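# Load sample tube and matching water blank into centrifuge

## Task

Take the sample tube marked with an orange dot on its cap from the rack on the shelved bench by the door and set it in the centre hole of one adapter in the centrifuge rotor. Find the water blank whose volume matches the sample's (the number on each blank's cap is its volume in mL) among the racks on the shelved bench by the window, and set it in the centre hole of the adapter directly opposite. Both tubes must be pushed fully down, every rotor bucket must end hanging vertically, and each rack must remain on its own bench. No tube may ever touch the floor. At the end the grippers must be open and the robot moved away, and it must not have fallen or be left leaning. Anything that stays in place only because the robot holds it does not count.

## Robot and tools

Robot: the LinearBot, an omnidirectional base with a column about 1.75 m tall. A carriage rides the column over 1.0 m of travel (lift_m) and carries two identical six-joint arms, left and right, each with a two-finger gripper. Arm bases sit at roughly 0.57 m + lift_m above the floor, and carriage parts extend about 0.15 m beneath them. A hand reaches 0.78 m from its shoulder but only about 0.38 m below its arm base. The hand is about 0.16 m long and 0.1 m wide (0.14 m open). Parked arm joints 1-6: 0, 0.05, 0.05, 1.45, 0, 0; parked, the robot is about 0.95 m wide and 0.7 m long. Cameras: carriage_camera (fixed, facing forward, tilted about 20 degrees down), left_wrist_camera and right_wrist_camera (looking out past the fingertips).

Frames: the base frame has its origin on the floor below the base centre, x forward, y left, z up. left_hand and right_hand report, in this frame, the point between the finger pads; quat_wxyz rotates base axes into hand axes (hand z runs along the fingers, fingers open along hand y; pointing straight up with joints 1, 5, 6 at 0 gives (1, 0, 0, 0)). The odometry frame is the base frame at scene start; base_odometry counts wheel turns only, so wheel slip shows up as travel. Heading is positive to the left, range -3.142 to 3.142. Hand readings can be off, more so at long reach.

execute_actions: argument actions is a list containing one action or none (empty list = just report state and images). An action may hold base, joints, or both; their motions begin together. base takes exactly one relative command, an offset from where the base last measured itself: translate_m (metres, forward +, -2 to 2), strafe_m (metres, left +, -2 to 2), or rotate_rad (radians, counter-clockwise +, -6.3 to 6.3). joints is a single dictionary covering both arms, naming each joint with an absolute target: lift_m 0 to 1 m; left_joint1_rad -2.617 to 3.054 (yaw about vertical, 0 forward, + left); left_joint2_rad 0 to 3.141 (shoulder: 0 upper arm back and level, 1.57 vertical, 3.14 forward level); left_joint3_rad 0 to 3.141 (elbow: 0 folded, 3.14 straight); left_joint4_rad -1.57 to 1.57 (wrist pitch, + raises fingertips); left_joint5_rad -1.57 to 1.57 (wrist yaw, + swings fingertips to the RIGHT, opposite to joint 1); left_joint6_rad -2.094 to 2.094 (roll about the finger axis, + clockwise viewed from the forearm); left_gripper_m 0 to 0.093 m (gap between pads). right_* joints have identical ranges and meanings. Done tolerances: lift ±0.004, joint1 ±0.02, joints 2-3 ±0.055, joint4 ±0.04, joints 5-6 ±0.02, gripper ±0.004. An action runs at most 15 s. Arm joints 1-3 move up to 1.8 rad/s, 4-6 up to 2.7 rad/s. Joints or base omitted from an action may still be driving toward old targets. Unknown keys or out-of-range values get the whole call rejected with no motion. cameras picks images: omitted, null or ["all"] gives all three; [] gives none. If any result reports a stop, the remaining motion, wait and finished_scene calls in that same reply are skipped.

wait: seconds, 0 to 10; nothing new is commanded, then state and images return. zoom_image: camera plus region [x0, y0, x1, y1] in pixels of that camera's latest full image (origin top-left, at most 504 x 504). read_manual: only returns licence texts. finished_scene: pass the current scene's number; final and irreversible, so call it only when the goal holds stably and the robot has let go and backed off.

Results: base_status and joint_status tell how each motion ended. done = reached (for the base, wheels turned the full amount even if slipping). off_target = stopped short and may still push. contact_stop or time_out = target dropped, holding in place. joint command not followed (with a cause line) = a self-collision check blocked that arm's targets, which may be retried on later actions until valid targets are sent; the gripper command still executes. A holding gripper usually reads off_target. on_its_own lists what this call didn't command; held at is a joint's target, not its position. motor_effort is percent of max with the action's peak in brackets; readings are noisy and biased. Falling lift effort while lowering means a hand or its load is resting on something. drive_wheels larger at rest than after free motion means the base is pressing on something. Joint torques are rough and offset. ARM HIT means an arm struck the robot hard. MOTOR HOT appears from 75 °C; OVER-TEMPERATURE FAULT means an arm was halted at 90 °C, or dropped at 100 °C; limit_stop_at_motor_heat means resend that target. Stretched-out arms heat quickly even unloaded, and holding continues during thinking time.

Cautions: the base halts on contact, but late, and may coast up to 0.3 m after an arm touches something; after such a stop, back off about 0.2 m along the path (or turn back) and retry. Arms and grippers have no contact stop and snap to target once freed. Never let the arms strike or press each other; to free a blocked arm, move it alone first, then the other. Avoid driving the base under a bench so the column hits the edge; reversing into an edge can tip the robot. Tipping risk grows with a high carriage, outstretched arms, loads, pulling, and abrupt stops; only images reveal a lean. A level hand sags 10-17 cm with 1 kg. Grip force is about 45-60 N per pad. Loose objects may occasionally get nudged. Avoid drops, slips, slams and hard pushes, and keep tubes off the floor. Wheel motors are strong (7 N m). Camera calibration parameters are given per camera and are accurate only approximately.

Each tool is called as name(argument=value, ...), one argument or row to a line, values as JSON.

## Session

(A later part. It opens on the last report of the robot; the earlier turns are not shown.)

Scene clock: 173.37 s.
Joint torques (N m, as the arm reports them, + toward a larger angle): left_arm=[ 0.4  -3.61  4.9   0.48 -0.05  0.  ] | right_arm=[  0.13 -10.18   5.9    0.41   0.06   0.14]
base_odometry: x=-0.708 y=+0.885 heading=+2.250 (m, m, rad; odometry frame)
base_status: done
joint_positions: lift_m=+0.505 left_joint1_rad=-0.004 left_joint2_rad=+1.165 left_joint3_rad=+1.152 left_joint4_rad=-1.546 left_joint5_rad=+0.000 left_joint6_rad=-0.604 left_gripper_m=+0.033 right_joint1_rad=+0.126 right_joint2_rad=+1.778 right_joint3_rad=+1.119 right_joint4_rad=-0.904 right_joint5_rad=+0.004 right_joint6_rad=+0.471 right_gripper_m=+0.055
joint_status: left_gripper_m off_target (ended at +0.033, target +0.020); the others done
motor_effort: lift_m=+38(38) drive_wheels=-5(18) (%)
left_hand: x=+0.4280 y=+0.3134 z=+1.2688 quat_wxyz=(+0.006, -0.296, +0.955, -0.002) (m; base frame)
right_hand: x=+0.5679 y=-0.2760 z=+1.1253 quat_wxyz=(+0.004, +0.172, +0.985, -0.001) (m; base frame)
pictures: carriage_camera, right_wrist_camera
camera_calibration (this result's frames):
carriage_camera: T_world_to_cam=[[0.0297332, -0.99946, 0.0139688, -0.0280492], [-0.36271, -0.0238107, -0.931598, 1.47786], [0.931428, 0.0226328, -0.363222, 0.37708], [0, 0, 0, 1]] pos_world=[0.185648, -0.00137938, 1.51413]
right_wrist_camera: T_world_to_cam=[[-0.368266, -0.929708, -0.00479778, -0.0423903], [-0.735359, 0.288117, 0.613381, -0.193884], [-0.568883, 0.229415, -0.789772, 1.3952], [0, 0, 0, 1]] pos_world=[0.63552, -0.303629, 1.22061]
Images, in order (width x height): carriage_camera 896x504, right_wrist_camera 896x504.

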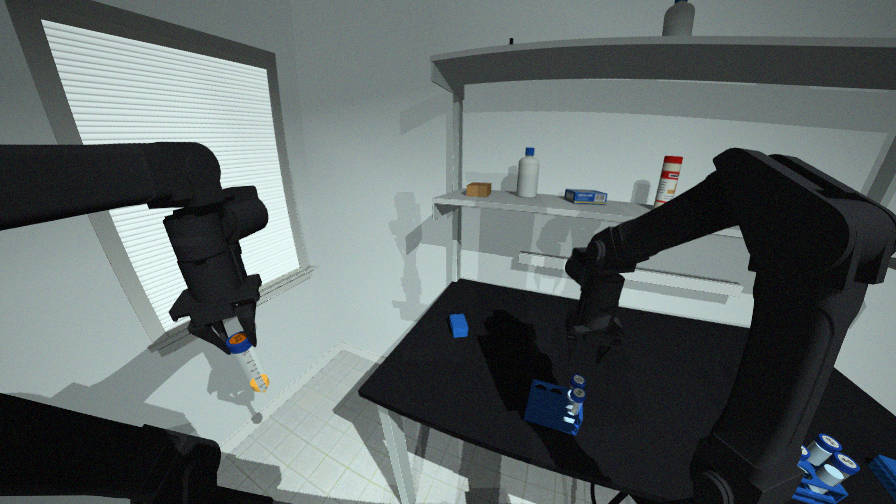

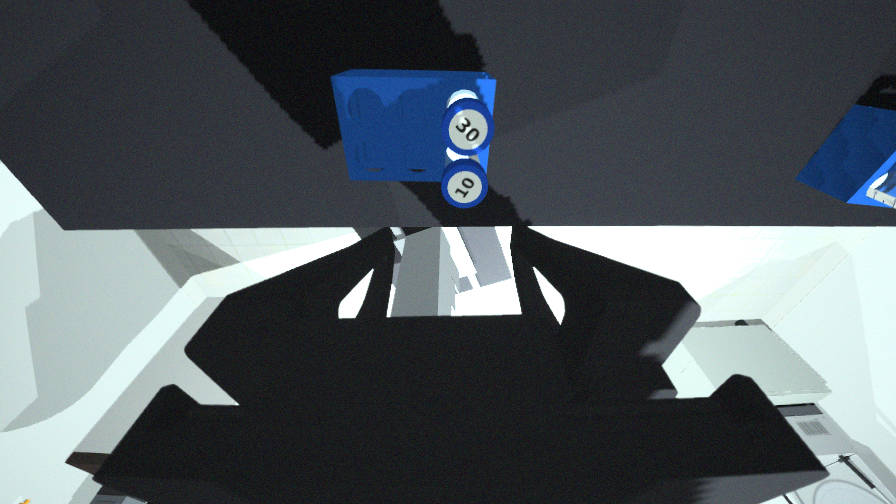

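execute_actions(
  actions=[
    {"base": {"translate_m": -0.016}, "joints": {"lift_m": 0.44, "right_joint1_rad": 0.108, "right_joint4_rad": -0.922, "left_gripper_m": 0.02}},
  ],
  cameras=["right_wrist_camera"],
)

zoom_image(
  camera="right_wrist_camera",
  region=[340, 100, 600, 340],
)

Scene clock: 191.80 s.
Joint torques (N m, as the arm reports them, + toward a larger angle): left_arm=[ 0.48 -3.38  4.93  0.51 -0.06  0.01] | right_arm=[ -0.55 -10.14   5.78   0.37   0.04   0.12]
base_odometry: x=-0.698 y=+0.872 heading=+2.251 (m, m, rad; odometry frame)
base_status: done
joint_positions: lift_m=+0.440 left_joint1_rad=-0.004 left_joint2_rad=+1.163 left_joint3_rad=+1.152 left_joint4_rad=-1.548 left_joint5_rad=+0.000 left_joint6_rad=-0.604 left_gripper_m=+0.033 right_joint1_rad=+0.114 right_joint2_rad=+1.778 right_joint3_rad=+1.119 right_joint4_rad=-0.913 right_joint5_rad=+0.004 right_joint6_rad=+0.471 right_gripper_m=+0.055
joint_status: left_gripper_m off_target (ended at +0.033, target +0.020); the others done
motor_effort: lift_m=+31(35) drive_wheels=+2(11) (%)
left_hand: x=+0.4275 y=+0.3134 z=+1.2044 quat_wxyz=(+0.005, -0.296, +0.955, -0.002) (m; base frame)
right_hand: x=+0.5662 y=-0.2801 z=+1.0607 quat_wxyz=(+0.000, +0.178, +0.984, -0.002) (m; base frame)
pictures: right_wrist_camera
camera_calibration (this result's frames):
right_wrist_camera: T_world_to_cam=[[-0.379963, -0.925001, -0.000566002, -0.0436602], [-0.7263, 0.297964, 0.61944, -0.163113], [-0.572814, 0.235776, -0.785044, 1.34313], [0, 0, 0, 1]] pos_world=[0.634305, -0.308461, 1.15543]
Images, in order (width x height): right_wrist_camera 896x504.

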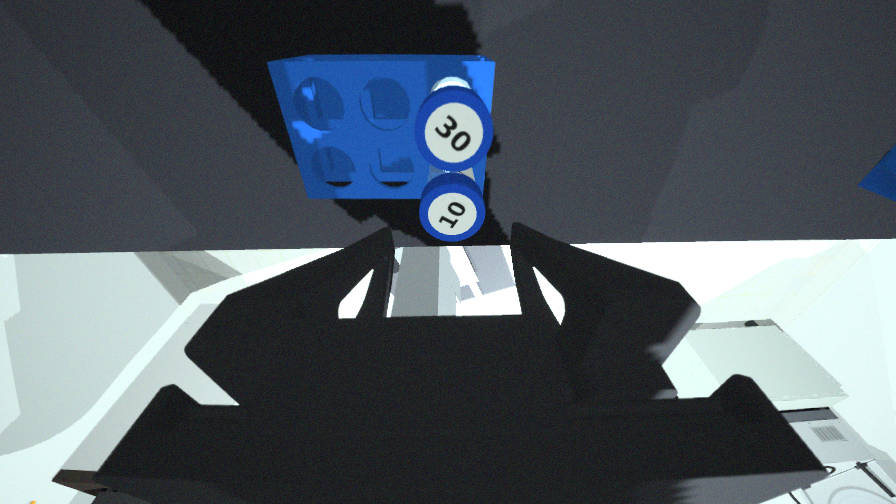

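Region (340, 100, 600, 340) of right_wrist_camera's 896x504 image, scaled by 1.938, with more detail than that image has; it fills the top 465 rows of this view, and the rest is white.

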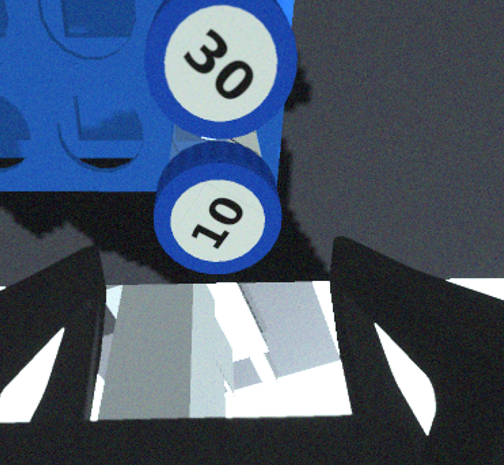

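execute_actions(
  actions=[
    {"joints": {"lift_m": 0.402, "left_gripper_m": 0.02}},
  ],
  cameras=["right_wrist_camera"],
)

Scene clock: 197.37 s.
Joint torques (N m, as the arm reports them, + toward a larger angle): left_arm=[ 0.41 -3.44  5.3   0.54 -0.07  0.01] | right_arm=[ -0.58 -10.22   5.78   0.41   0.04   0.13]
base_odometry: x=-0.698 y=+0.872 heading=+2.251 (m, m, rad; odometry frame)
base_status: not commanded
joint_positions: lift_m=+0.402 left_joint1_rad=-0.004 left_joint2_rad=+1.163 left_joint3_rad=+1.148 left_joint4_rad=-1.548 left_joint5_rad=+0.000 left_joint6_rad=-0.604 left_gripper_m=+0.033 right_joint1_rad=+0.114 right_joint2_rad=+1.778 right_joint3_rad=+1.119 right_joint4_rad=-0.915 right_joint5_rad=+0.004 right_joint6_rad=+0.471 right_gripper_m=+0.055
joint_status: left_gripper_m off_target (ended at +0.033, target +0.020); the others done
motor_effort: lift_m=+34(35) drive_wheels=-5(8) (%)
left_hand: x=+0.4266 y=+0.3134 z=+1.1654 quat_wxyz=(+0.003, -0.296, +0.955, -0.001) (m; base frame)
right_hand: x=+0.5656 y=-0.2801 z=+1.0225 quat_wxyz=(-0.001, +0.178, +0.984, -0.002) (m; base frame)
pictures: right_wrist_camera
camera_calibration (this result's frames):
right_wrist_camera: T_world_to_cam=[[-0.379963, -0.925001, 0.000721955, -0.045287], [-0.724654, 0.298151, 0.621275, -0.142636], [-0.574895, 0.235538, -0.783592, 1.31247], [0, 0, 0, 1]] pos_world=[0.633963, -0.3085, 1.11709]
Images, in order (width x height): right_wrist_camera 896x504.

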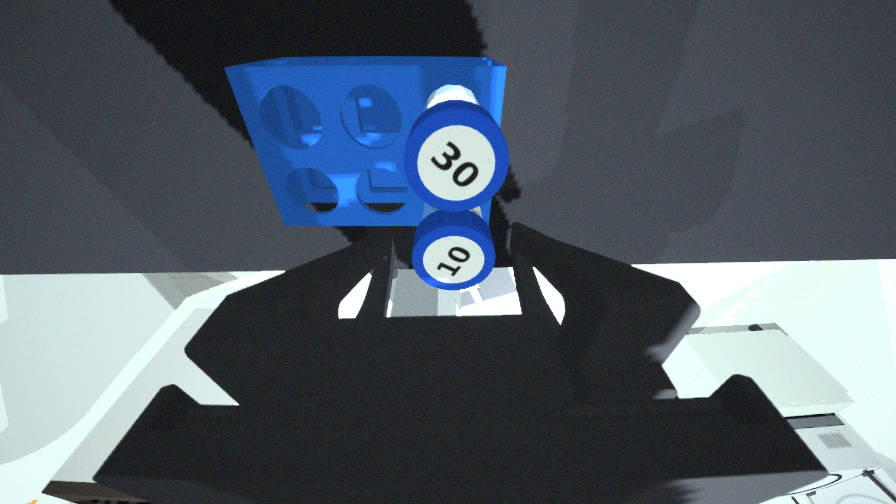

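Well placed between fingers. Close and lift.

execute_actions(
  actions=[
    {"joints": {"right_gripper_m": 0.02, "left_gripper_m": 0.02}},
  ],
  cameras=[],
)

execute_actions(
  actions=[
    {"joints": {"lift_m": 0.5, "right_gripper_m": 0.02, "left_gripper_m": 0.02}},
  ],
  cameras=["carriage_camera", "right_wrist_camera"],
)

Scene clock: 200.20 s.
Joint torques (N m, as the arm reports them, + toward a larger angle): left_arm=[ 0.42 -3.43  5.2   0.51 -0.06  0.01] | right_arm=[ -0.53 -10.35   5.79   0.41   0.05   0.1 ]
base_odometry: x=-0.698 y=+0.872 heading=+2.251 (m, m, rad; odometry frame)
base_status: not commanded
joint_positions: lift_m=+0.402 left_joint1_rad=-0.004 left_joint2_rad=+1.163 left_joint3_rad=+1.148 left_joint4_rad=-1.548 left_joint5_rad=+0.000 left_joint6_rad=-0.604 left_gripper_m=+0.033 right_joint1_rad=+0.114 right_joint2_rad=+1.778 right_joint3_rad=+1.119 right_joint4_rad=-0.915 right_joint5_rad=+0.004 right_joint6_rad=+0.471 right_gripper_m=+0.032
joint_status: left_gripper_m off_target (ended at +0.033, target +0.020); right_gripper_m off_target (ended at +0.032, target +0.020)
motor_effort: lift_m=+34(32) drive_wheels=-3(2) (%)
left_hand: x=+0.4266 y=+0.3134 z=+1.1654 quat_wxyz=(+0.003, -0.296, +0.955, -0.001) (m; base frame)
right_hand: x=+0.5656 y=-0.2801 z=+1.0225 quat_wxyz=(-0.001, +0.178, +0.984, -0.002) (m; base frame)
pictures: none
No camera images: the call's "cameras" was empty. Leave "cameras" out to get every camera's image.

Scene clock: 201.13 s.
Joint torques (N m, as the arm reports them, + toward a larger angle): left_arm=[ 0.47 -3.52  5.19  0.5  -0.05  0.01] | right_arm=[ -0.42 -10.17   5.7    0.38   0.06   0.14]
base_odometry: x=-0.698 y=+0.872 heading=+2.251 (m, m, rad; odometry frame)
base_status: not commanded
joint_positions: lift_m=+0.500 left_joint1_rad=-0.004 left_joint2_rad=+1.163 left_joint3_rad=+1.148 left_joint4_rad=-1.548 left_joint5_rad=+0.000 left_joint6_rad=-0.604 left_gripper_m=+0.033 right_joint1_rad=+0.114 right_joint2_rad=+1.778 right_joint3_rad=+1.119 right_joint4_rad=-0.916 right_joint5_rad=+0.004 right_joint6_rad=+0.471 right_gripper_m=+0.032
joint_status: left_gripper_m off_target (ended at +0.033, target +0.020); right_gripper_m off_target (ended at +0.032, target +0.020); the others done
motor_effort: lift_m=+39(48) drive_wheels=-3(8) (%)
left_hand: x=+0.4266 y=+0.3134 z=+1.2630 quat_wxyz=(+0.003, -0.296, +0.955, -0.001) (m; base frame)
right_hand: x=+0.5654 y=-0.2801 z=+1.1201 quat_wxyz=(-0.002, +0.178, +0.984, -0.002) (m; base frame)
pictures: carriage_camera, right_wrist_camera
camera_calibration (this result's frames):
carriage_camera: T_world_to_cam=[[0.0297332, -0.99946, 0.0139688, -0.027978], [-0.36271, -0.0238107, -0.931598, 1.47312], [0.931428, 0.0226328, -0.363222, 0.375229], [0, 0, 0, 1]] pos_world=[0.185648, -0.00137938, 1.50904]
right_wrist_camera: T_world_to_cam=[[-0.379962, -0.925001, 0.00108994, -0.0458604], [-0.724183, 0.298205, 0.621798, -0.204226], [-0.575489, 0.235471, -0.783177, 1.38868], [0, 0, 0, 1]] pos_world=[0.633848, -0.308513, 1.21462]
Images, in order (width x height): carriage_camera 896x504, right_wrist_camera 896x504.

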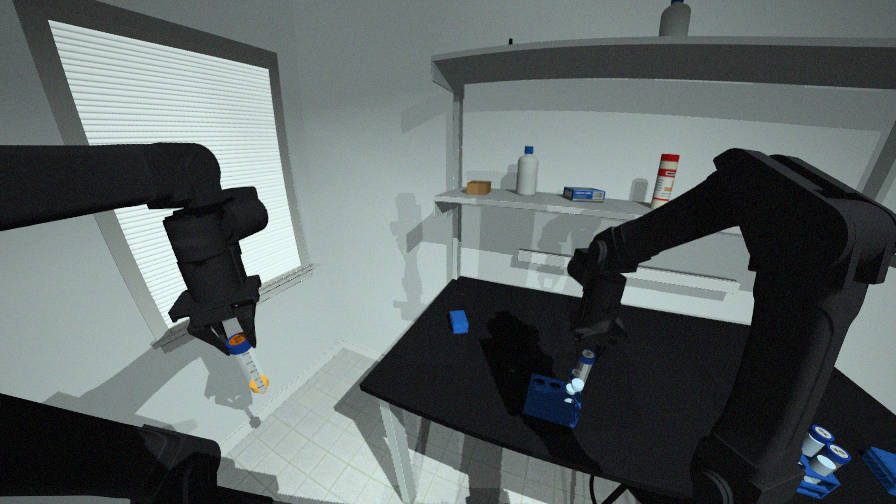

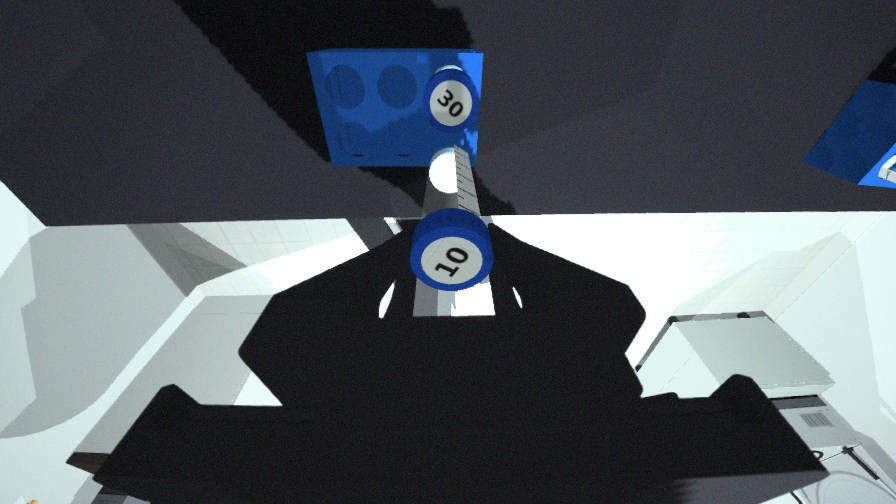

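execute_actions(
  actions=[
    {"base": {"translate_m": -1.18}, "joints": {"right_joint1_rad": 0.0, "right_joint2_rad": 1.15, "right_joint3_rad": 1.14, "right_joint4_rad": -1.55, "right_gripper_m": 0.02, "left_gripper_m": 0.02}},
  ],
  cameras=["carriage_camera"],
)

execute_actions(
  actions=[
    {"base": {"rotate_rad": -1.92}, "joints": {"right_gripper_m": 0.02, "left_gripper_m": 0.02}},
  ],
  cameras=["carriage_camera"],
)

Scene clock: 236.00 s.
Joint torques (N m, as the arm reports them, + toward a larger angle): left_arm=[ 0.43 -3.52  5.18  0.47 -0.05  0.01] | right_arm=[ 0.36 -4.24  6.96  0.38  0.06  0.09]
base_odometry: x=+0.045 y=-0.045 heading=+2.251 (m, m, rad; odometry frame)
base_status: done
joint_positions: lift_m=+0.500 left_joint1_rad=-0.004 left_joint2_rad=+1.163 left_joint3_rad=+1.148 left_joint4_rad=-1.547 left_joint5_rad=+0.000 left_joint6_rad=-0.603 left_gripper_m=+0.033 right_joint1_rad=-0.005 right_joint2_rad=+1.162 right_joint3_rad=+1.123 right_joint4_rad=-1.541 right_joint5_rad=+0.001 right_joint6_rad=+0.472 right_gripper_m=+0.032
joint_status: left_gripper_m off_target (ended at +0.033, target +0.020); right_gripper_m off_target (ended at +0.032, target +0.020); the others done
motor_effort: lift_m=+39(40) drive_wheels=+0(18) (%)
left_hand: x=+0.4270 y=+0.3133 z=+1.2630 quat_wxyz=(+0.004, -0.295, +0.955, -0.001) (m; base frame)
right_hand: x=+0.4235 y=-0.3149 z=+1.2569 quat_wxyz=(-0.005, +0.236, +0.972, -0.002) (m; base frame)
pictures: carriage_camera
camera_calibration (this result's frames):
carriage_camera: T_world_to_cam=[[0.0297332, -0.99946, 0.0139688, -0.027978], [-0.36271, -0.0238107, -0.931598, 1.47312], [0.931428, 0.0226328, -0.363222, 0.375229], [0, 0, 0, 1]] pos_world=[0.185648, -0.00137938, 1.50904]
Images, in order (width x height): carriage_camera 896x504.

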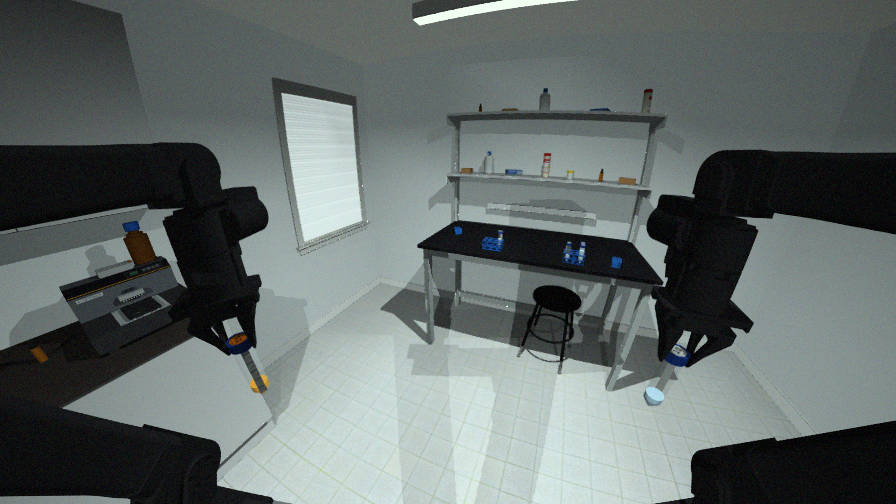

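Scene clock: 239.40 s.
Joint torques (N m, as the arm reports them, + toward a larger angle): left_arm=[ 0.4  -3.46  5.17  0.48 -0.06  0.  ] | right_arm=[ 0.3  -4.17  6.93  0.42  0.08  0.09]
base_odometry: x=+0.045 y=-0.045 heading=+0.331 (m, m, rad; odometry frame)
base_status: done
joint_positions: lift_m=+0.500 left_joint1_rad=-0.004 left_joint2_rad=+1.163 left_joint3_rad=+1.148 left_joint4_rad=-1.545 left_joint5_rad=+0.000 left_joint6_rad=-0.603 left_gripper_m=+0.033 right_joint1_rad=-0.005 right_joint2_rad=+1.162 right_joint3_rad=+1.123 right_joint4_rad=-1.541 right_joint5_rad=+0.001 right_joint6_rad=+0.472 right_gripper_m=+0.032
joint_status: left_gripper_m off_target (ended at +0.033, target +0.020); right_gripper_m off_target (ended at +0.032, target +0.020)
motor_effort: lift_m=+39(39) drive_wheels=+7(17) (%)
left_hand: x=+0.4274 y=+0.3134 z=+1.2630 quat_wxyz=(+0.005, -0.295, +0.955, -0.001) (m; base frame)
right_hand: x=+0.4235 y=-0.3149 z=+1.2569 quat_wxyz=(-0.005, +0.236, +0.972, -0.002) (m; base frame)
pictures: carriage_camera
camera_calibration (this result's frames):
carriage_camera: T_world_to_cam=[[0.0297332, -0.99946, 0.0139688, -0.027978], [-0.36271, -0.0238107, -0.931598, 1.47312], [0.931428, 0.0226328, -0.363222, 0.375229], [0, 0, 0, 1]] pos_world=[0.185648, -0.00137938, 1.50904]
Images, in order (width x height): carriage_camera 896x504.

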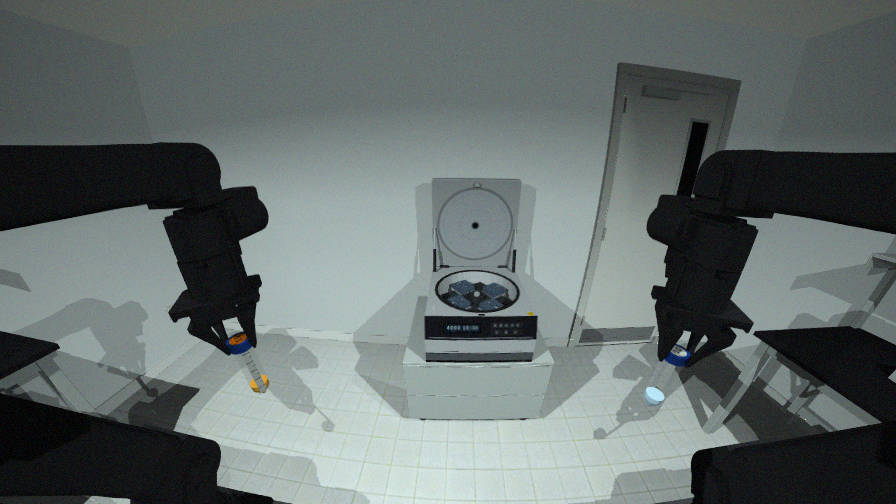

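zoom_image(
  camera="carriage_camera",
  region=[390, 250, 570, 430],
)

zoom_image(
  camera="carriage_camera",
  region=[425, 262, 530, 320],
)

Region (390, 250, 570, 430) of carriage_camera's 896x504 image, scaled by 2.800, with more detail than that image has.

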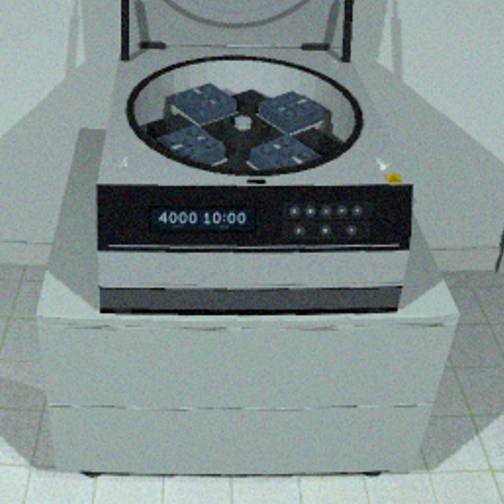

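Region (425, 262, 530, 320) of carriage_camera's 896x504 image, scaled by 4.800, with more detail than that image has; it fills the top 278 rows of this view, and the rest is white.

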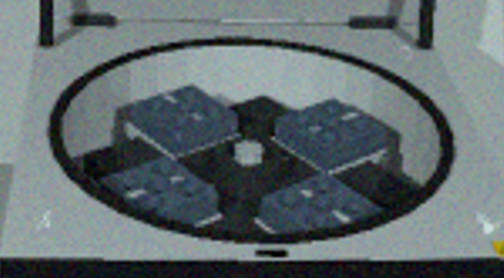

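execute_actions(
  actions=[
    {"base": {"translate_m": 0.79}, "joints": {"right_joint1_rad": 0.136, "right_joint2_rad": 2.48, "right_joint3_rad": 1.80, "right_joint4_rad": -0.872, "right_gripper_m": 0.02, "left_gripper_m": 0.02}},
  ],
  cameras=["carriage_camera", "right_wrist_camera", "left_wrist_camera"],
)

Scene clock: 282.77 s.
Joint torques (N m, as the arm reports them, + toward a larger angle): left_arm=[ 0.41 -3.51  5.24  0.49 -0.05  0.01] | right_arm=[  0.29 -17.     5.97   0.47   0.09   0.15]
base_odometry: x=+0.792 y=+0.211 heading=+0.331 (m, m, rad; odometry frame)
base_status: done
joint_positions: lift_m=+0.500 left_joint1_rad=-0.004 left_joint2_rad=+1.163 left_joint3_rad=+1.148 left_joint4_rad=-1.546 left_joint5_rad=+0.000 left_joint6_rad=-0.603 left_gripper_m=+0.033 right_joint1_rad=+0.133 right_joint2_rad=+2.471 right_joint3_rad=+1.794 right_joint4_rad=-0.866 right_joint5_rad=+0.001 right_joint6_rad=+0.472 right_gripper_m=+0.032
joint_status: left_gripper_m off_target (ended at +0.033, target +0.020); right_gripper_m off_target (ended at +0.032, target +0.020); the others done
motor_effort: lift_m=+39(39) drive_wheels=-3(22) (%)
left_hand: x=+0.4271 y=+0.3134 z=+1.2630 quat_wxyz=(+0.004, -0.295, +0.955, -0.001) (m; base frame)
right_hand: x=+0.7220 y=-0.2530 z=+1.0217 quat_wxyz=(+0.014, +0.169, +0.986, +0.004) (m; base frame)
pictures: carriage_camera, left_wrist_camera, right_wrist_camera
camera_calibration (this result's frames):
carriage_camera: T_world_to_cam=[[0.0297332, -0.99946, 0.0139688, -0.027978], [-0.36271, -0.0238107, -0.931598, 1.47312], [0.931428, 0.0226328, -0.363222, 0.37523], [0, 0, 0, 1]] pos_world=[0.185648, -0.00137938, 1.50904]
left_wrist_camera: T_world_to_cam=[[0.535178, -0.843701, 0.041866, -0.0184114], [-0.679993, -0.40087, 0.613932, -0.355949], [-0.501192, -0.357031, -0.788248, 1.44563], [0, 0, 0, 1]] pos_world=[0.492346, 0.357911, 1.35881]
right_wrist_camera: T_world_to_cam=[[-0.36269, -0.931762, -0.0165708, 0.0426907], [-0.748984, 0.280871, 0.600111, -0.00206762], [-0.554507, 0.230066, -0.799745, 1.39574], [0, 0, 0, 1]] pos_world=[0.787882, -0.280754, 1.11818]
Images, in order (width x height): carriage_camera 896x504, left_wrist_camera 896x504, right_wrist_camera 896x504.

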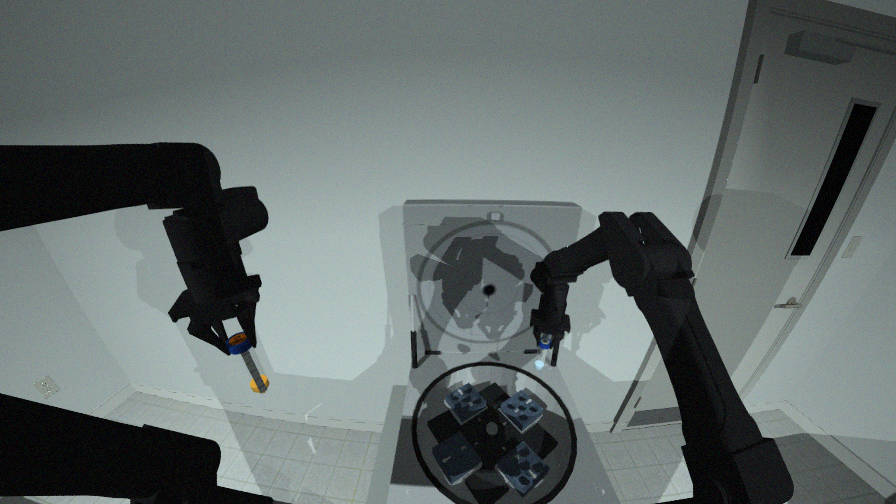

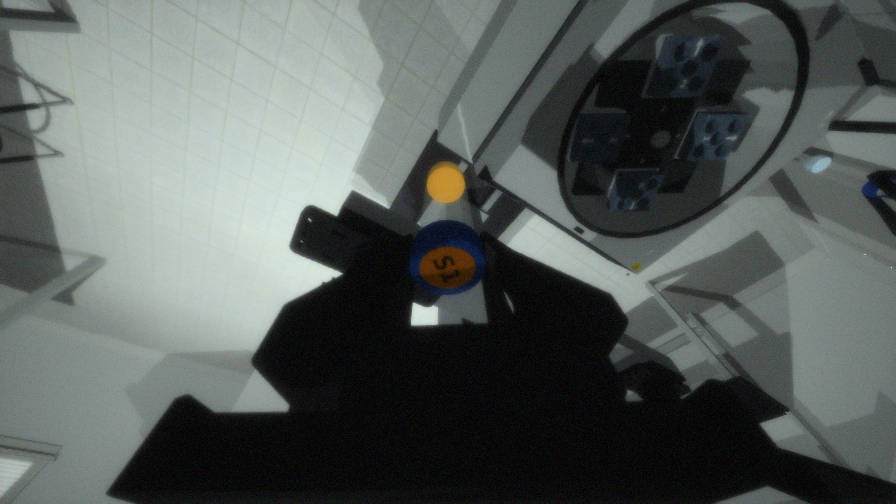

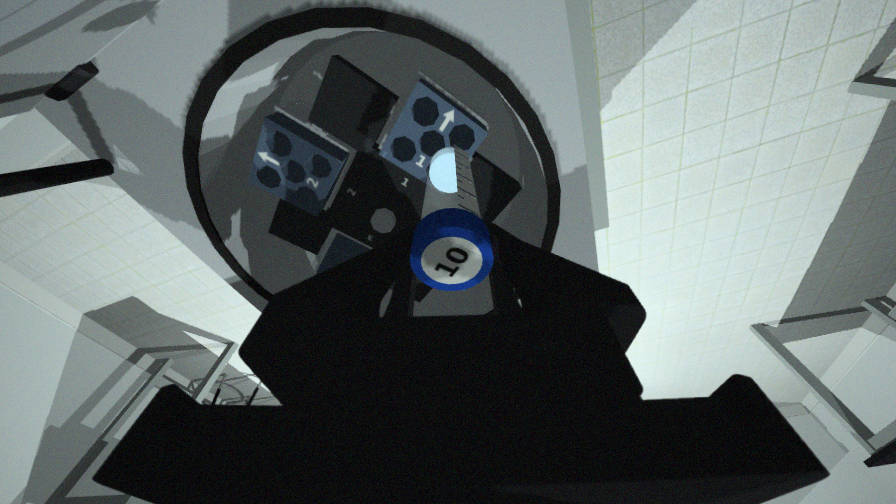

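execute_actions(
  actions=[
    {"base": {"translate_m": -0.007}, "joints": {"lift_m": 0.4, "right_joint1_rad": 0.213, "right_joint2_rad": 2.47, "right_joint3_rad": 1.795, "right_joint4_rad": -0.902, "right_joint6_rad": 0.55, "right_gripper_m": 0.02, "left_gripper_m": 0.02}},
  ],
  cameras=["right_wrist_camera"],
)

zoom_image(
  camera="right_wrist_camera",
  region=[350, 60, 560, 300],
)

Scene clock: 298.13 s.
Joint torques (N m, as the arm reports them, + toward a larger angle): left_arm=[ 0.47 -2.95  5.22  0.57 -0.06  0.01] | right_arm=[ -0.6  -17.09   5.58   0.44   0.06   0.13]
base_odometry: x=+0.785 y=+0.209 heading=+0.331 (m, m, rad; odometry frame)
base_status: done
joint_positions: lift_m=+0.400 left_joint1_rad=-0.004 left_joint2_rad=+1.159 left_joint3_rad=+1.148 left_joint4_rad=-1.550 left_joint5_rad=+0.000 left_joint6_rad=-0.603 left_gripper_m=+0.033 right_joint1_rad=+0.218 right_joint2_rad=+2.465 right_joint3_rad=+1.794 right_joint4_rad=-0.894 right_joint5_rad=-0.001 right_joint6_rad=+0.541 right_gripper_m=+0.032
joint_status: left_gripper_m off_target (ended at +0.033, target +0.020); right_gripper_m off_target (ended at +0.032, target +0.020); the others done
motor_effort: lift_m=+33(34) drive_wheels=+4(12) (%)
left_hand: x=+0.4260 y=+0.3134 z=+1.1641 quat_wxyz=(+0.005, -0.295, +0.955, -0.001) (m; base frame)
right_hand: x=+0.7094 y=-0.2152 z=+0.9247 quat_wxyz=(+0.003, +0.161, +0.987, +0.002) (m; base frame)
pictures: right_wrist_camera
camera_calibration (this result's frames):
right_wrist_camera: T_world_to_cam=[[-0.348309, -0.937344, -0.00820984, 0.0526566], [-0.739693, 0.269463, 0.616639, 0.0117431], [-0.575791, 0.220854, -0.787203, 1.30402], [0, 0, 0, 1]] pos_world=[0.777872, -0.241805, 1.01972]
Images, in order (width x height): right_wrist_camera 896x504.

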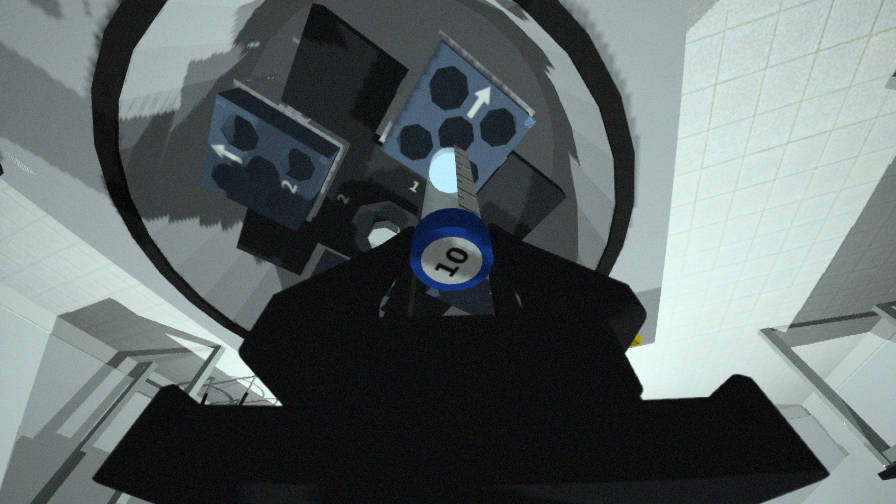

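Region (350, 60, 560, 300) of right_wrist_camera's 896x504 image, scaled by 2.100, with more detail than that image has; it fills the left 441 columns of this view, and the rest is white.

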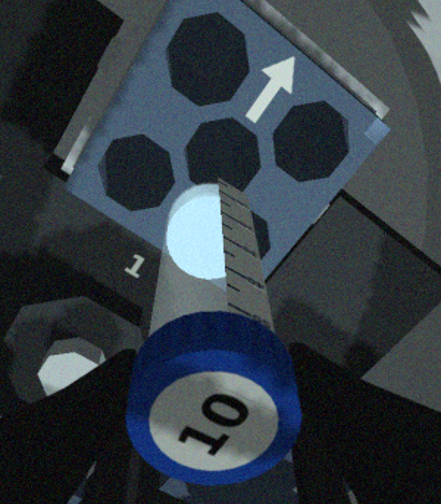

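execute_actions(
  actions=[
    {"joints": {"lift_m": 0.355, "right_joint1_rad": 0.2, "right_joint4_rad": -0.906, "right_gripper_m": 0.02, "left_gripper_m": 0.02}},
  ],
  cameras=["right_wrist_camera"],
)

zoom_image(
  camera="right_wrist_camera",
  region=[350, 60, 560, 300],
)

Scene clock: 304.33 s.
Joint torques (N m, as the arm reports them, + toward a larger angle): left_arm=[ 0.42 -3.07  5.18  0.52 -0.04  0.  ] | right_arm=[ -0.52 -17.43   5.49   0.38   0.09   0.14]
base_odometry: x=+0.785 y=+0.209 heading=+0.331 (m, m, rad; odometry frame)
base_status: not commanded
joint_positions: lift_m=+0.355 left_joint1_rad=-0.004 left_joint2_rad=+1.159 left_joint3_rad=+1.148 left_joint4_rad=-1.550 left_joint5_rad=+0.000 left_joint6_rad=-0.603 left_gripper_m=+0.033 right_joint1_rad=+0.205 right_joint2_rad=+2.466 right_joint3_rad=+1.794 right_joint4_rad=-0.899 right_joint5_rad=-0.001 right_joint6_rad=+0.541 right_gripper_m=+0.032
joint_status: left_gripper_m off_target (ended at +0.033, target +0.020); right_gripper_m off_target (ended at +0.032, target +0.020); the others done
motor_effort: lift_m=+32(35) drive_wheels=-2(3) (%)
left_hand: x=+0.4260 y=+0.3134 z=+1.1191 quat_wxyz=(+0.005, -0.295, +0.955, -0.001) (m; base frame)
right_hand: x=+0.7093 y=-0.2213 z=+0.8792 quat_wxyz=(+0.000, +0.167, +0.986, +0.000) (m; base frame)
pictures: right_wrist_camera
camera_calibration (this result's frames):
right_wrist_camera: T_world_to_cam=[[-0.360476, -0.932756, -0.00489831, 0.0532609], [-0.732439, 0.279801, 0.620681, 0.0349326], [-0.577573, 0.227328, -0.784048, 1.26935], [0, 0, 0, 1]] pos_world=[0.777928, -0.248654, 0.973812]
Images, in order (width x height): right_wrist_camera 896x504.

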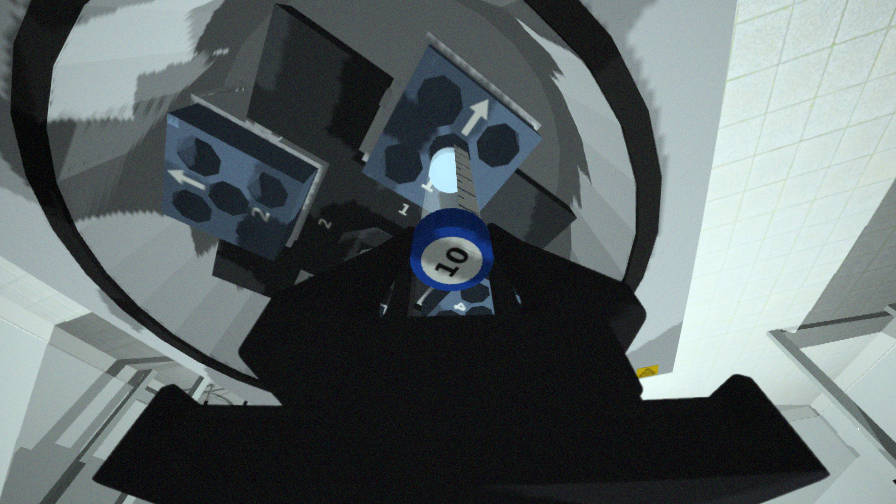

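Region (350, 60, 560, 300) of right_wrist_camera's 896x504 image, scaled by 2.100, with more detail than that image has; it fills the left 441 columns of this view, and the rest is white.

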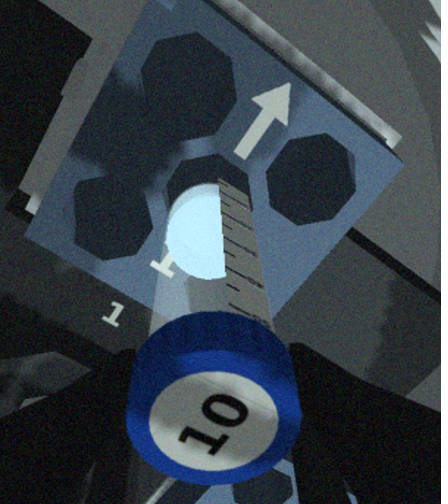

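execute_actions(
  actions=[],
)

Scene clock: 324.93 s.
Joint torques (N m, as the arm reports them, + toward a larger angle): left_arm=[ 0.44 -3.06  5.23  0.53 -0.05  0.  ] | right_arm=[ -0.54 -17.29   5.52   0.4    0.09   0.15]
base_odometry: x=+0.785 y=+0.209 heading=+0.331 (m, m, rad; odometry frame)
base_status: not commanded
joint_positions: lift_m=+0.355 left_joint1_rad=-0.004 left_joint2_rad=+1.159 left_joint3_rad=+1.148 left_joint4_rad=-1.550 left_joint5_rad=+0.000 left_joint6_rad=-0.603 left_gripper_m=+0.033 right_joint1_rad=+0.205 right_joint2_rad=+2.466 right_joint3_rad=+1.794 right_joint4_rad=-0.899 right_joint5_rad=-0.001 right_joint6_rad=+0.541 right_gripper_m=+0.032
joint_status: left_gripper_m off_target (ended at +0.033, target +0.020); right_gripper_m off_target (ended at +0.032, target +0.020); the others done
motor_effort: lift_m=+34(35) drive_wheels=-4(3) (%)
left_hand: x=+0.4260 y=+0.3134 z=+1.1191 quat_wxyz=(+0.005, -0.295, +0.955, -0.001) (m; base frame)
right_hand: x=+0.7093 y=-0.2213 z=+0.8792 quat_wxyz=(+0.000, +0.167, +0.986, +0.000) (m; base frame)
pictures: carriage_camera, left_wrist_camera, right_wrist_camera
camera_calibration (this result's frames):
carriage_camera: T_world_to_cam=[[0.0297332, -0.99946, 0.0139688, -0.0259586], [-0.36271, -0.0238107, -0.931598, 1.33844], [0.931428, 0.0226328, -0.363222, 0.322719], [0, 0, 0, 1]] pos_world=[0.185648, -0.00137938, 1.36447]
left_wrist_camera: T_world_to_cam=[[0.53513, -0.843701, 0.0424819, -0.0124697], [-0.680695, -0.400868, 0.613155, -0.26716], [-0.50029, -0.357035, -0.78882, 1.33189], [0, 0, 0, 1]] pos_world=[0.49115, 0.357915, 1.21496]
right_wrist_camera: T_world_to_cam=[[-0.360476, -0.932756, -0.00489831, 0.0532609], [-0.732439, 0.279801, 0.620681, 0.0349326], [-0.577573, 0.227328, -0.784048, 1.26935], [0, 0, 0, 1]] pos_world=[0.777928, -0.248654, 0.973812]
Images, in order (width x height): carriage_camera 896x504, left_wrist_camera 896x504, right_wrist_camera 896x504.

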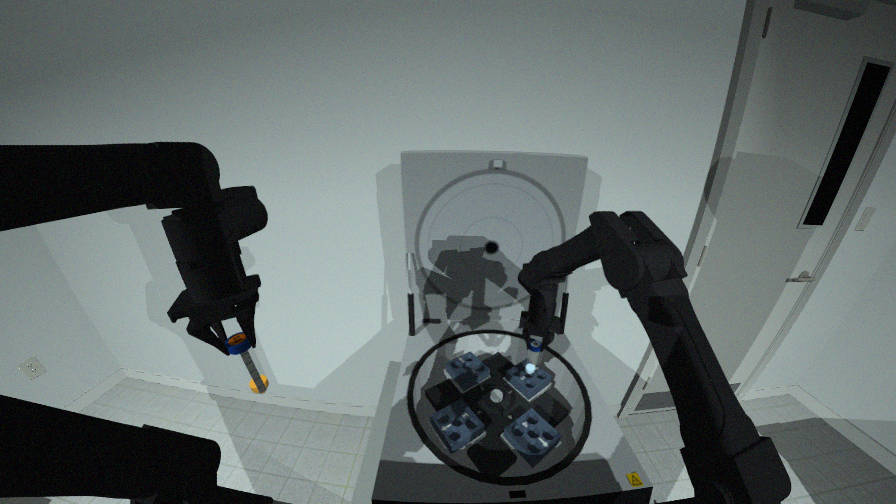

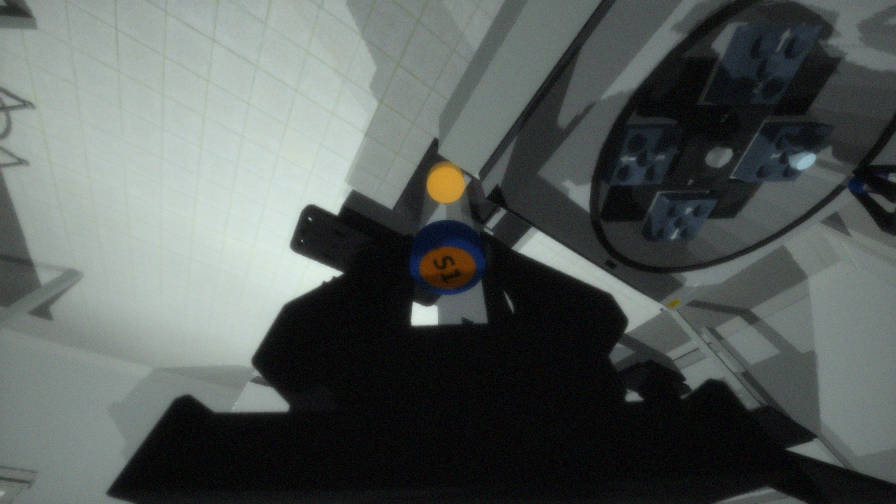

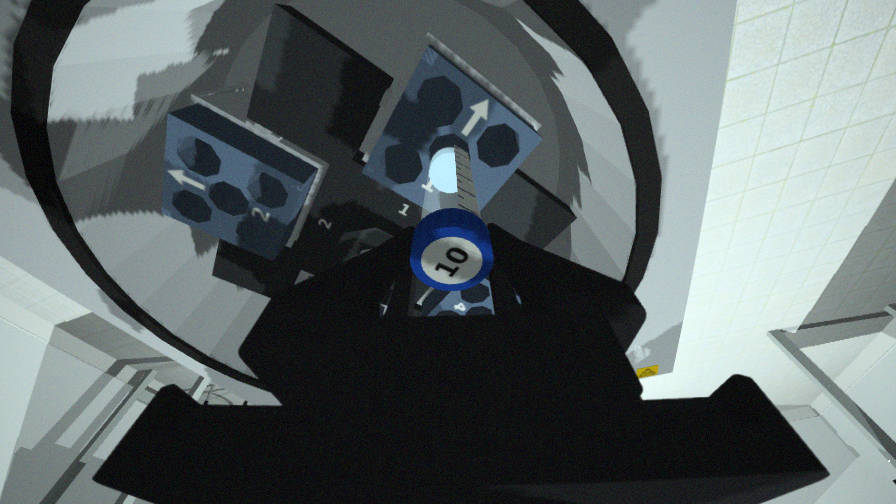

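execute_actions(
  actions=[
    {"joints": {"lift_m": 0.335, "left_gripper_m": 0.02, "right_gripper_m": 0.02}},
  ],
  cameras=["right_wrist_camera", "carriage_camera"],
)

Scene clock: 328.73 s.
Joint torques (N m, as the arm reports them, + toward a larger angle): left_arm=[ 0.45 -3.07  5.21  0.55 -0.05 -0.01] | right_arm=[ -0.49 -17.25   5.51   0.41   0.08   0.13]
base_odometry: x=+0.785 y=+0.209 heading=+0.331 (m, m, rad; odometry frame)
base_status: not commanded
joint_positions: lift_m=+0.335 left_joint1_rad=-0.004 left_joint2_rad=+1.159 left_joint3_rad=+1.148 left_joint4_rad=-1.550 left_joint5_rad=+0.000 left_joint6_rad=-0.603 left_gripper_m=+0.033 right_joint1_rad=+0.205 right_joint2_rad=+2.466 right_joint3_rad=+1.794 right_joint4_rad=-0.900 right_joint5_rad=-0.001 right_joint6_rad=+0.541 right_gripper_m=+0.032
joint_status: left_gripper_m off_target (ended at +0.033, target +0.020); right_gripper_m off_target (ended at +0.032, target +0.020); the others done
motor_effort: lift_m=+34(36) drive_wheels=-7(3) (%)
left_hand: x=+0.4259 y=+0.3134 z=+1.0990 quat_wxyz=(+0.005, -0.295, +0.955, -0.001) (m; base frame)
right_hand: x=+0.7091 y=-0.2213 z=+0.8595 quat_wxyz=(+0.000, +0.167, +0.986, +0.000) (m; base frame)
pictures: carriage_camera, right_wrist_camera
camera_calibration (this result's frames):
carriage_camera: T_world_to_cam=[[0.0297332, -0.99946, 0.0139688, -0.0256791], [-0.36271, -0.0238107, -0.931598, 1.3198], [0.931428, 0.0226328, -0.363222, 0.315452], [0, 0, 0, 1]] pos_world=[0.185648, -0.00137938, 1.34446]
right_wrist_camera: T_world_to_cam=[[-0.360477, -0.932758, -0.0043709, 0.0525809], [-0.732255, 0.280081, 0.620771, 0.0469344], [-0.577805, 0.226974, -0.78398, 1.2539], [0, 0, 0, 1]] pos_world=[0.777833, -0.248704, 0.954128]
Images, in order (width x height): carriage_camera 896x504, right_wrist_camera 896x504.

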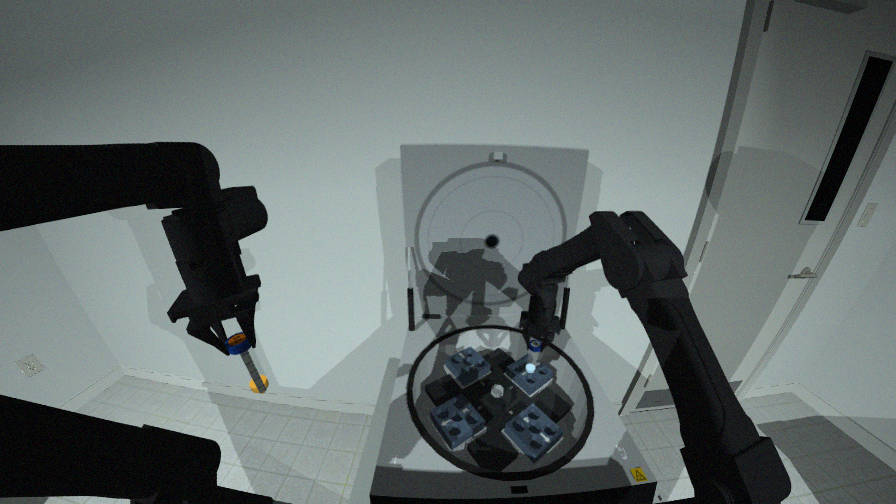

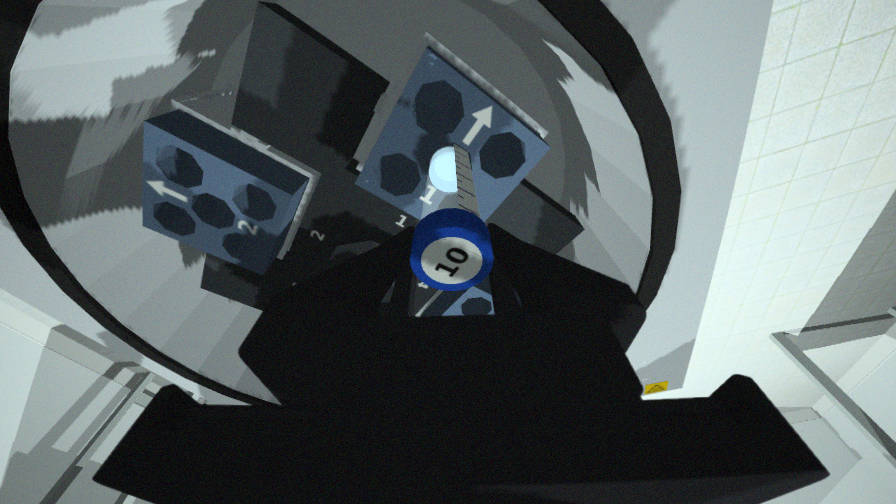

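execute_actions(
  actions=[
    {"joints": {"lift_m": 0.305, "left_gripper_m": 0.02, "right_gripper_m": 0.02}},
  ],
  cameras=["right_wrist_camera", "carriage_camera"],
)

Scene clock: 331.00 s.
Joint torques (N m, as the arm reports them, + toward a larger angle): left_arm=[ 0.33 -3.    5.21  0.51 -0.06 -0.01] | right_arm=[ -0.45 -17.34   5.52   0.39   0.11   0.11]
base_odometry: x=+0.785 y=+0.209 heading=+0.331 (m, m, rad; odometry frame)
base_status: not commanded
joint_positions: lift_m=+0.305 left_joint1_rad=-0.004 left_joint2_rad=+1.159 left_joint3_rad=+1.148 left_joint4_rad=-1.550 left_joint5_rad=+0.000 left_joint6_rad=-0.603 left_gripper_m=+0.033 right_joint1_rad=+0.205 right_joint2_rad=+2.466 right_joint3_rad=+1.794 right_joint4_rad=-0.900 right_joint5_rad=-0.001 right_joint6_rad=+0.541 right_gripper_m=+0.032
joint_status: left_gripper_m off_target (ended at +0.033, target +0.020); right_gripper_m off_target (ended at +0.032, target +0.020); the others done
motor_effort: lift_m=+34(36) drive_wheels=-3(6) (%)
left_hand: x=+0.4259 y=+0.3134 z=+1.0691 quat_wxyz=(+0.005, -0.295, +0.955, -0.001) (m; base frame)
right_hand: x=+0.7092 y=-0.2213 z=+0.8295 quat_wxyz=(+0.000, +0.167, +0.986, +0.000) (m; base frame)
pictures: carriage_camera, right_wrist_camera
camera_calibration (this result's frames):
carriage_camera: T_world_to_cam=[[0.0297332, -0.99946, 0.0139688, -0.0252603], [-0.36271, -0.0238107, -0.931598, 1.29187], [0.931428, 0.0226328, -0.363222, 0.304562], [0, 0, 0, 1]] pos_world=[0.185648, -0.00137938, 1.31448]
right_wrist_camera: T_world_to_cam=[[-0.360475, -0.932758, -0.00457787, 0.0526714], [-0.732487, 0.280033, 0.620519, 0.0659706], [-0.577512, 0.227035, -0.784178, 1.23042], [0, 0, 0, 1]] pos_world=[0.77789, -0.248692, 0.92417]
Images, in order (width x height): carriage_camera 896x504, right_wrist_camera 896x504.

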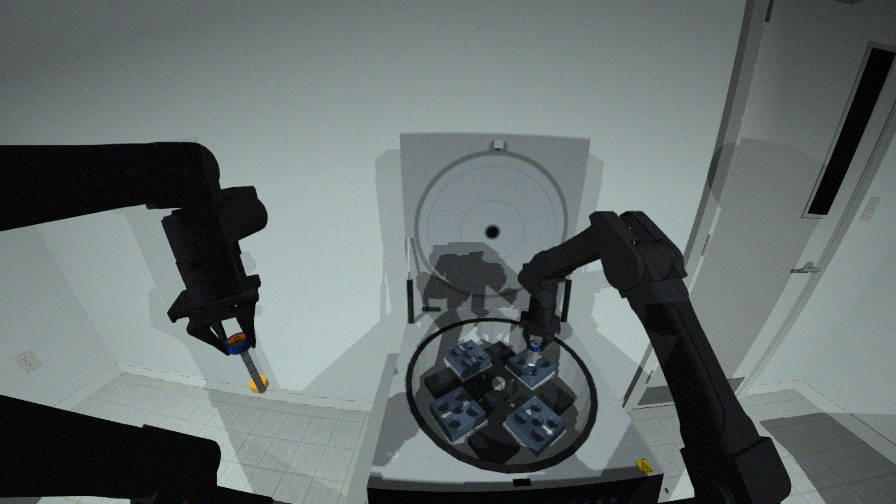

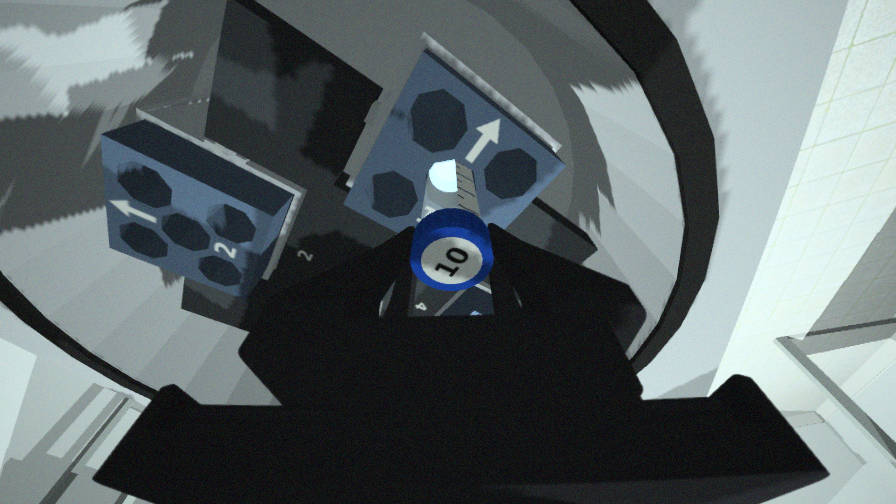

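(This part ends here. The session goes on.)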